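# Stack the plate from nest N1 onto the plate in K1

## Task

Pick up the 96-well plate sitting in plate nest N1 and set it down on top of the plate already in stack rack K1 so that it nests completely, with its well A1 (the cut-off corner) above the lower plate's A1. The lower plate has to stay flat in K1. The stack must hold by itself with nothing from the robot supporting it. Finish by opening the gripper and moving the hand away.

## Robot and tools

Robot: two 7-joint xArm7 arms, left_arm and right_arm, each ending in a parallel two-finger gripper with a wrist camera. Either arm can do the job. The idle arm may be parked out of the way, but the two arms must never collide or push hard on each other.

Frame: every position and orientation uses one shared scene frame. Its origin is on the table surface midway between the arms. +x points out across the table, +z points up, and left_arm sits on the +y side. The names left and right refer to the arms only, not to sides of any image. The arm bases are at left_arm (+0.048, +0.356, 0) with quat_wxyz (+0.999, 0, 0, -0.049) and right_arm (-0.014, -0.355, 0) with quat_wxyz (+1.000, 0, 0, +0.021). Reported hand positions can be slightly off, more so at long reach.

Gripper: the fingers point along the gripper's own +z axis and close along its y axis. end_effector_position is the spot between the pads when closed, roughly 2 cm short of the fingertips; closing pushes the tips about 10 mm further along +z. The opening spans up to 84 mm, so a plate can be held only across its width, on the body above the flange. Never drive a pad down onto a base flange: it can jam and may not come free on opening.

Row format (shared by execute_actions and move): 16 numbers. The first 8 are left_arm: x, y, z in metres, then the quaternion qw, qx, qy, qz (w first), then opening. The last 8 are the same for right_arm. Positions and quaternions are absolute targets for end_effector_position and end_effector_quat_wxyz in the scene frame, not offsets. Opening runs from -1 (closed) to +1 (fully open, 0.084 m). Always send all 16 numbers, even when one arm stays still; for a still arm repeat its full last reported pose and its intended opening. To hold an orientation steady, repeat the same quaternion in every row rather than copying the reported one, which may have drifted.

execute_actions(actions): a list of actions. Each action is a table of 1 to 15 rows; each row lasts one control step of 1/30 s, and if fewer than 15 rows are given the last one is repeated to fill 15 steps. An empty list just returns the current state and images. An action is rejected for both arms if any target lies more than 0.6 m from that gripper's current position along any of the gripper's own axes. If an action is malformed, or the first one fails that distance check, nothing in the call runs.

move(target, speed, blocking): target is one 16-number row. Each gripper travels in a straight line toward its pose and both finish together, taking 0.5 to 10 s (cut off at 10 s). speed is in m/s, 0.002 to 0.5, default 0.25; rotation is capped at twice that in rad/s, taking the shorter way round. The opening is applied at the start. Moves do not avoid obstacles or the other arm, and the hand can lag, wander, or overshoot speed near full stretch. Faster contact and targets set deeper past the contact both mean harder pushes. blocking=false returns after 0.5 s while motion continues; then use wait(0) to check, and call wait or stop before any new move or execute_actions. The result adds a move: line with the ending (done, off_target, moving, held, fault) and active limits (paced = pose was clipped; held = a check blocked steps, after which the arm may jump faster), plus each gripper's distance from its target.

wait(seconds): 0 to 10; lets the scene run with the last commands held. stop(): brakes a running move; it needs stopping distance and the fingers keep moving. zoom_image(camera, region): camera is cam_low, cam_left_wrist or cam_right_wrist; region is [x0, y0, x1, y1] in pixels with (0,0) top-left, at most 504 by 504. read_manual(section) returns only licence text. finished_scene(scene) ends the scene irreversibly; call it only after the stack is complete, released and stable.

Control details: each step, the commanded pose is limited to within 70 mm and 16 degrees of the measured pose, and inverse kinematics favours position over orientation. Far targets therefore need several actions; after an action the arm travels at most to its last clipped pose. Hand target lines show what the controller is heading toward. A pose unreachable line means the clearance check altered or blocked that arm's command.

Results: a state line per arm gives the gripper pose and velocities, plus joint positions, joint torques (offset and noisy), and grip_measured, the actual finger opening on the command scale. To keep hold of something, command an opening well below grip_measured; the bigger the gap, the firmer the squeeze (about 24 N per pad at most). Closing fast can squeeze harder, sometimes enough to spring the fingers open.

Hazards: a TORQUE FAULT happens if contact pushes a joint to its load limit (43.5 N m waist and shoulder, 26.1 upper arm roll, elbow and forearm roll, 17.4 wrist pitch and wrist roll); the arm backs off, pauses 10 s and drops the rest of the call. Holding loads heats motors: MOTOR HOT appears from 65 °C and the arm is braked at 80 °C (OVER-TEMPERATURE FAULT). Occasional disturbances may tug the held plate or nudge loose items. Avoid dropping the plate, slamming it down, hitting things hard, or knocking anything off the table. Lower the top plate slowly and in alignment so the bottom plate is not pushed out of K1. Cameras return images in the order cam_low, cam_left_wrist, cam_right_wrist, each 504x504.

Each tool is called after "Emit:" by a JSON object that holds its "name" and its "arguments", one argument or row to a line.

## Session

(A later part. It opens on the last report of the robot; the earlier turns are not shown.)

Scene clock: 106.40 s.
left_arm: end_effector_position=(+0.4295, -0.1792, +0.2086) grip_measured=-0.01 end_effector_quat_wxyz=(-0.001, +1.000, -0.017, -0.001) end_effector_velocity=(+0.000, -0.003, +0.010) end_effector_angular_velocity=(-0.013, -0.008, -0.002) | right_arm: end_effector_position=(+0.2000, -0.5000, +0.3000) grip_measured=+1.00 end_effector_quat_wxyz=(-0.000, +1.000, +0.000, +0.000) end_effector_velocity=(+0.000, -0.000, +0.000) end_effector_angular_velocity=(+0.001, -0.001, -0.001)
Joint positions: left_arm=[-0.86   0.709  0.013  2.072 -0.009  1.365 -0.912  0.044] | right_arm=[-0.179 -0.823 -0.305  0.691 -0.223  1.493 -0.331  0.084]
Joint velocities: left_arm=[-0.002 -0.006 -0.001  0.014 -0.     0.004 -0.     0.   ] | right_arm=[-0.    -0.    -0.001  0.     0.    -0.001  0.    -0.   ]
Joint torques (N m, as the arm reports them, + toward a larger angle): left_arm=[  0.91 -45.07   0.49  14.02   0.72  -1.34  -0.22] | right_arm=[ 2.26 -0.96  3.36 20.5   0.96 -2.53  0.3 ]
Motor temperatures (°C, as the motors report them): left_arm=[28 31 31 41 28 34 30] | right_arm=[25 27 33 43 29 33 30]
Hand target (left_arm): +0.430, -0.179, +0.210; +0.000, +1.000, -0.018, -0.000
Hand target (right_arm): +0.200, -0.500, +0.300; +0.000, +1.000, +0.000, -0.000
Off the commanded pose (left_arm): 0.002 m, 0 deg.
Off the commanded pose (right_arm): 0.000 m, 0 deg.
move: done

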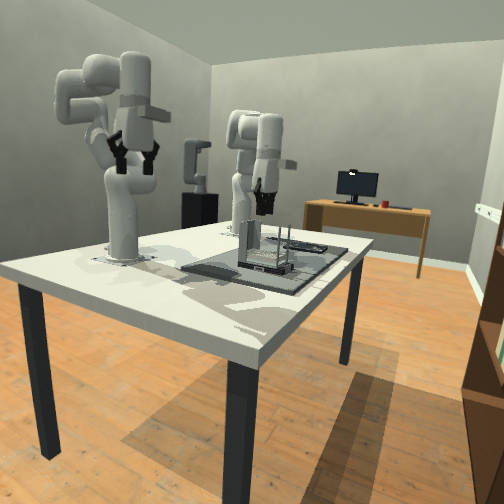

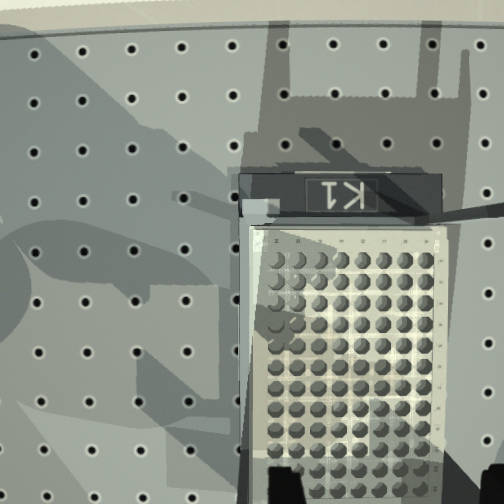

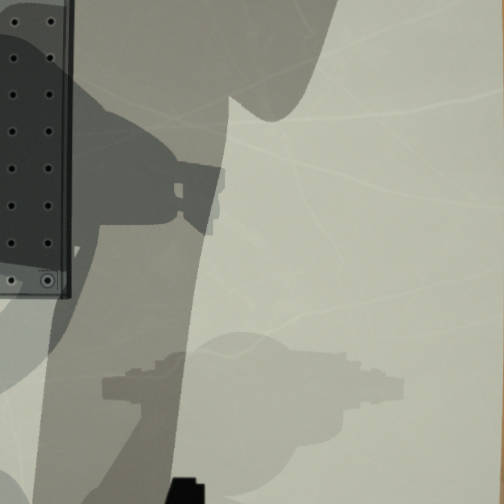

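Emit:
{"name": "move", "arguments": {
  "target": [0.38,0.0,0.24,0,1,-0.0175,0,0,0.2,-0.5,0.3,0,1,0,0,1],
  "speed": 0.3
}}

Emit:
{"name": "finished_scene", "arguments": {
  "scene": 2
}}

Scene clock: 110.37 s.
left_arm: end_effector_position=(+0.3801, -0.0004, +0.2389) grip_measured=-0.01 end_effector_quat_wxyz=(-0.000, +1.000, -0.018, -0.000) end_effector_velocity=(+0.001, +0.003, +0.001) end_effector_angular_velocity=(-0.003, -0.003, +0.004) | right_arm: end_effector_position=(+0.2000, -0.5000, +0.3000) grip_measured=+1.00 end_effector_quat_wxyz=(-0.000, +1.000, -0.000, +0.000) end_effector_velocity=(-0.001, -0.000, -0.000) end_effector_angular_velocity=(+0.002, +0.000, -0.003)
Joint positions: left_arm=[-0.783  0.049  0.063  1.206 -0.003  1.159 -0.782  0.044] | right_arm=[-0.179 -0.823 -0.305  0.691 -0.223  1.493 -0.331  0.084]
Joint velocities: left_arm=[ 0.001 -0.01   0.003 -0.01   0.    -0.005  0.001  0.   ] | right_arm=[-0.002  0.    -0.001  0.     0.001  0.001 -0.    -0.   ]
Joint torques (N m, as the arm reports them, + toward a larger angle): left_arm=[  0.58 -27.68   0.51  14.12   0.52  -1.41  -0.27] | right_arm=[ 2.24 -1.9   4.1  20.56  0.87 -2.38  0.49]
Motor temperatures (°C, as the motors report them): left_arm=[28 31 31 41 28 34 30] | right_arm=[25 27 33 43 29 33 30]
Hand target (left_arm): +0.380, +0.000, +0.239; -0.000, +1.000, -0.017, +0.000
Hand target (right_arm): +0.200, -0.500, +0.300; -0.000, +1.000, -0.000, -0.000
Off the commanded pose (left_arm): 0.001 m, 0 deg.
Off the commanded pose (right_arm): 0.000 m, 0 deg.
move: done

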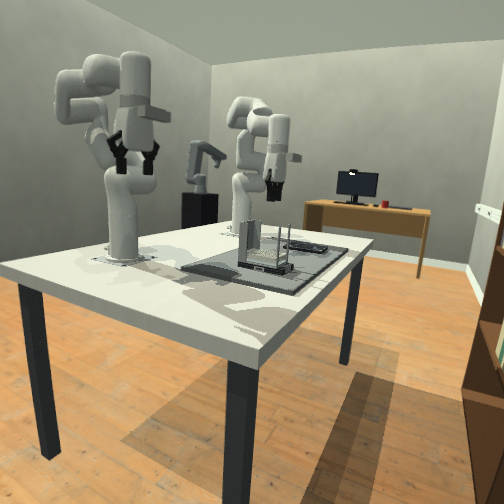

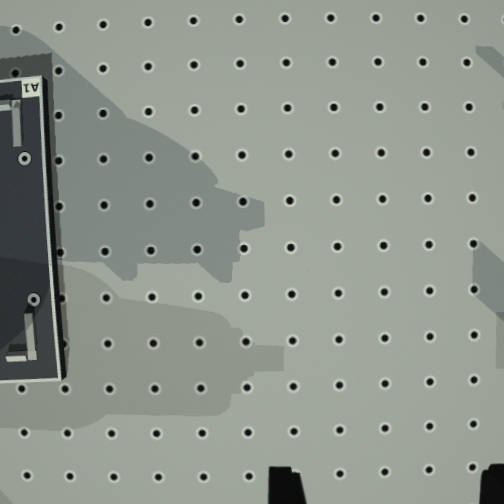

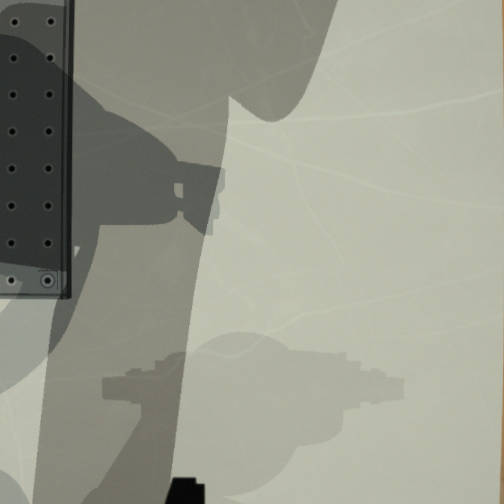

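The scene is finished: the task was done.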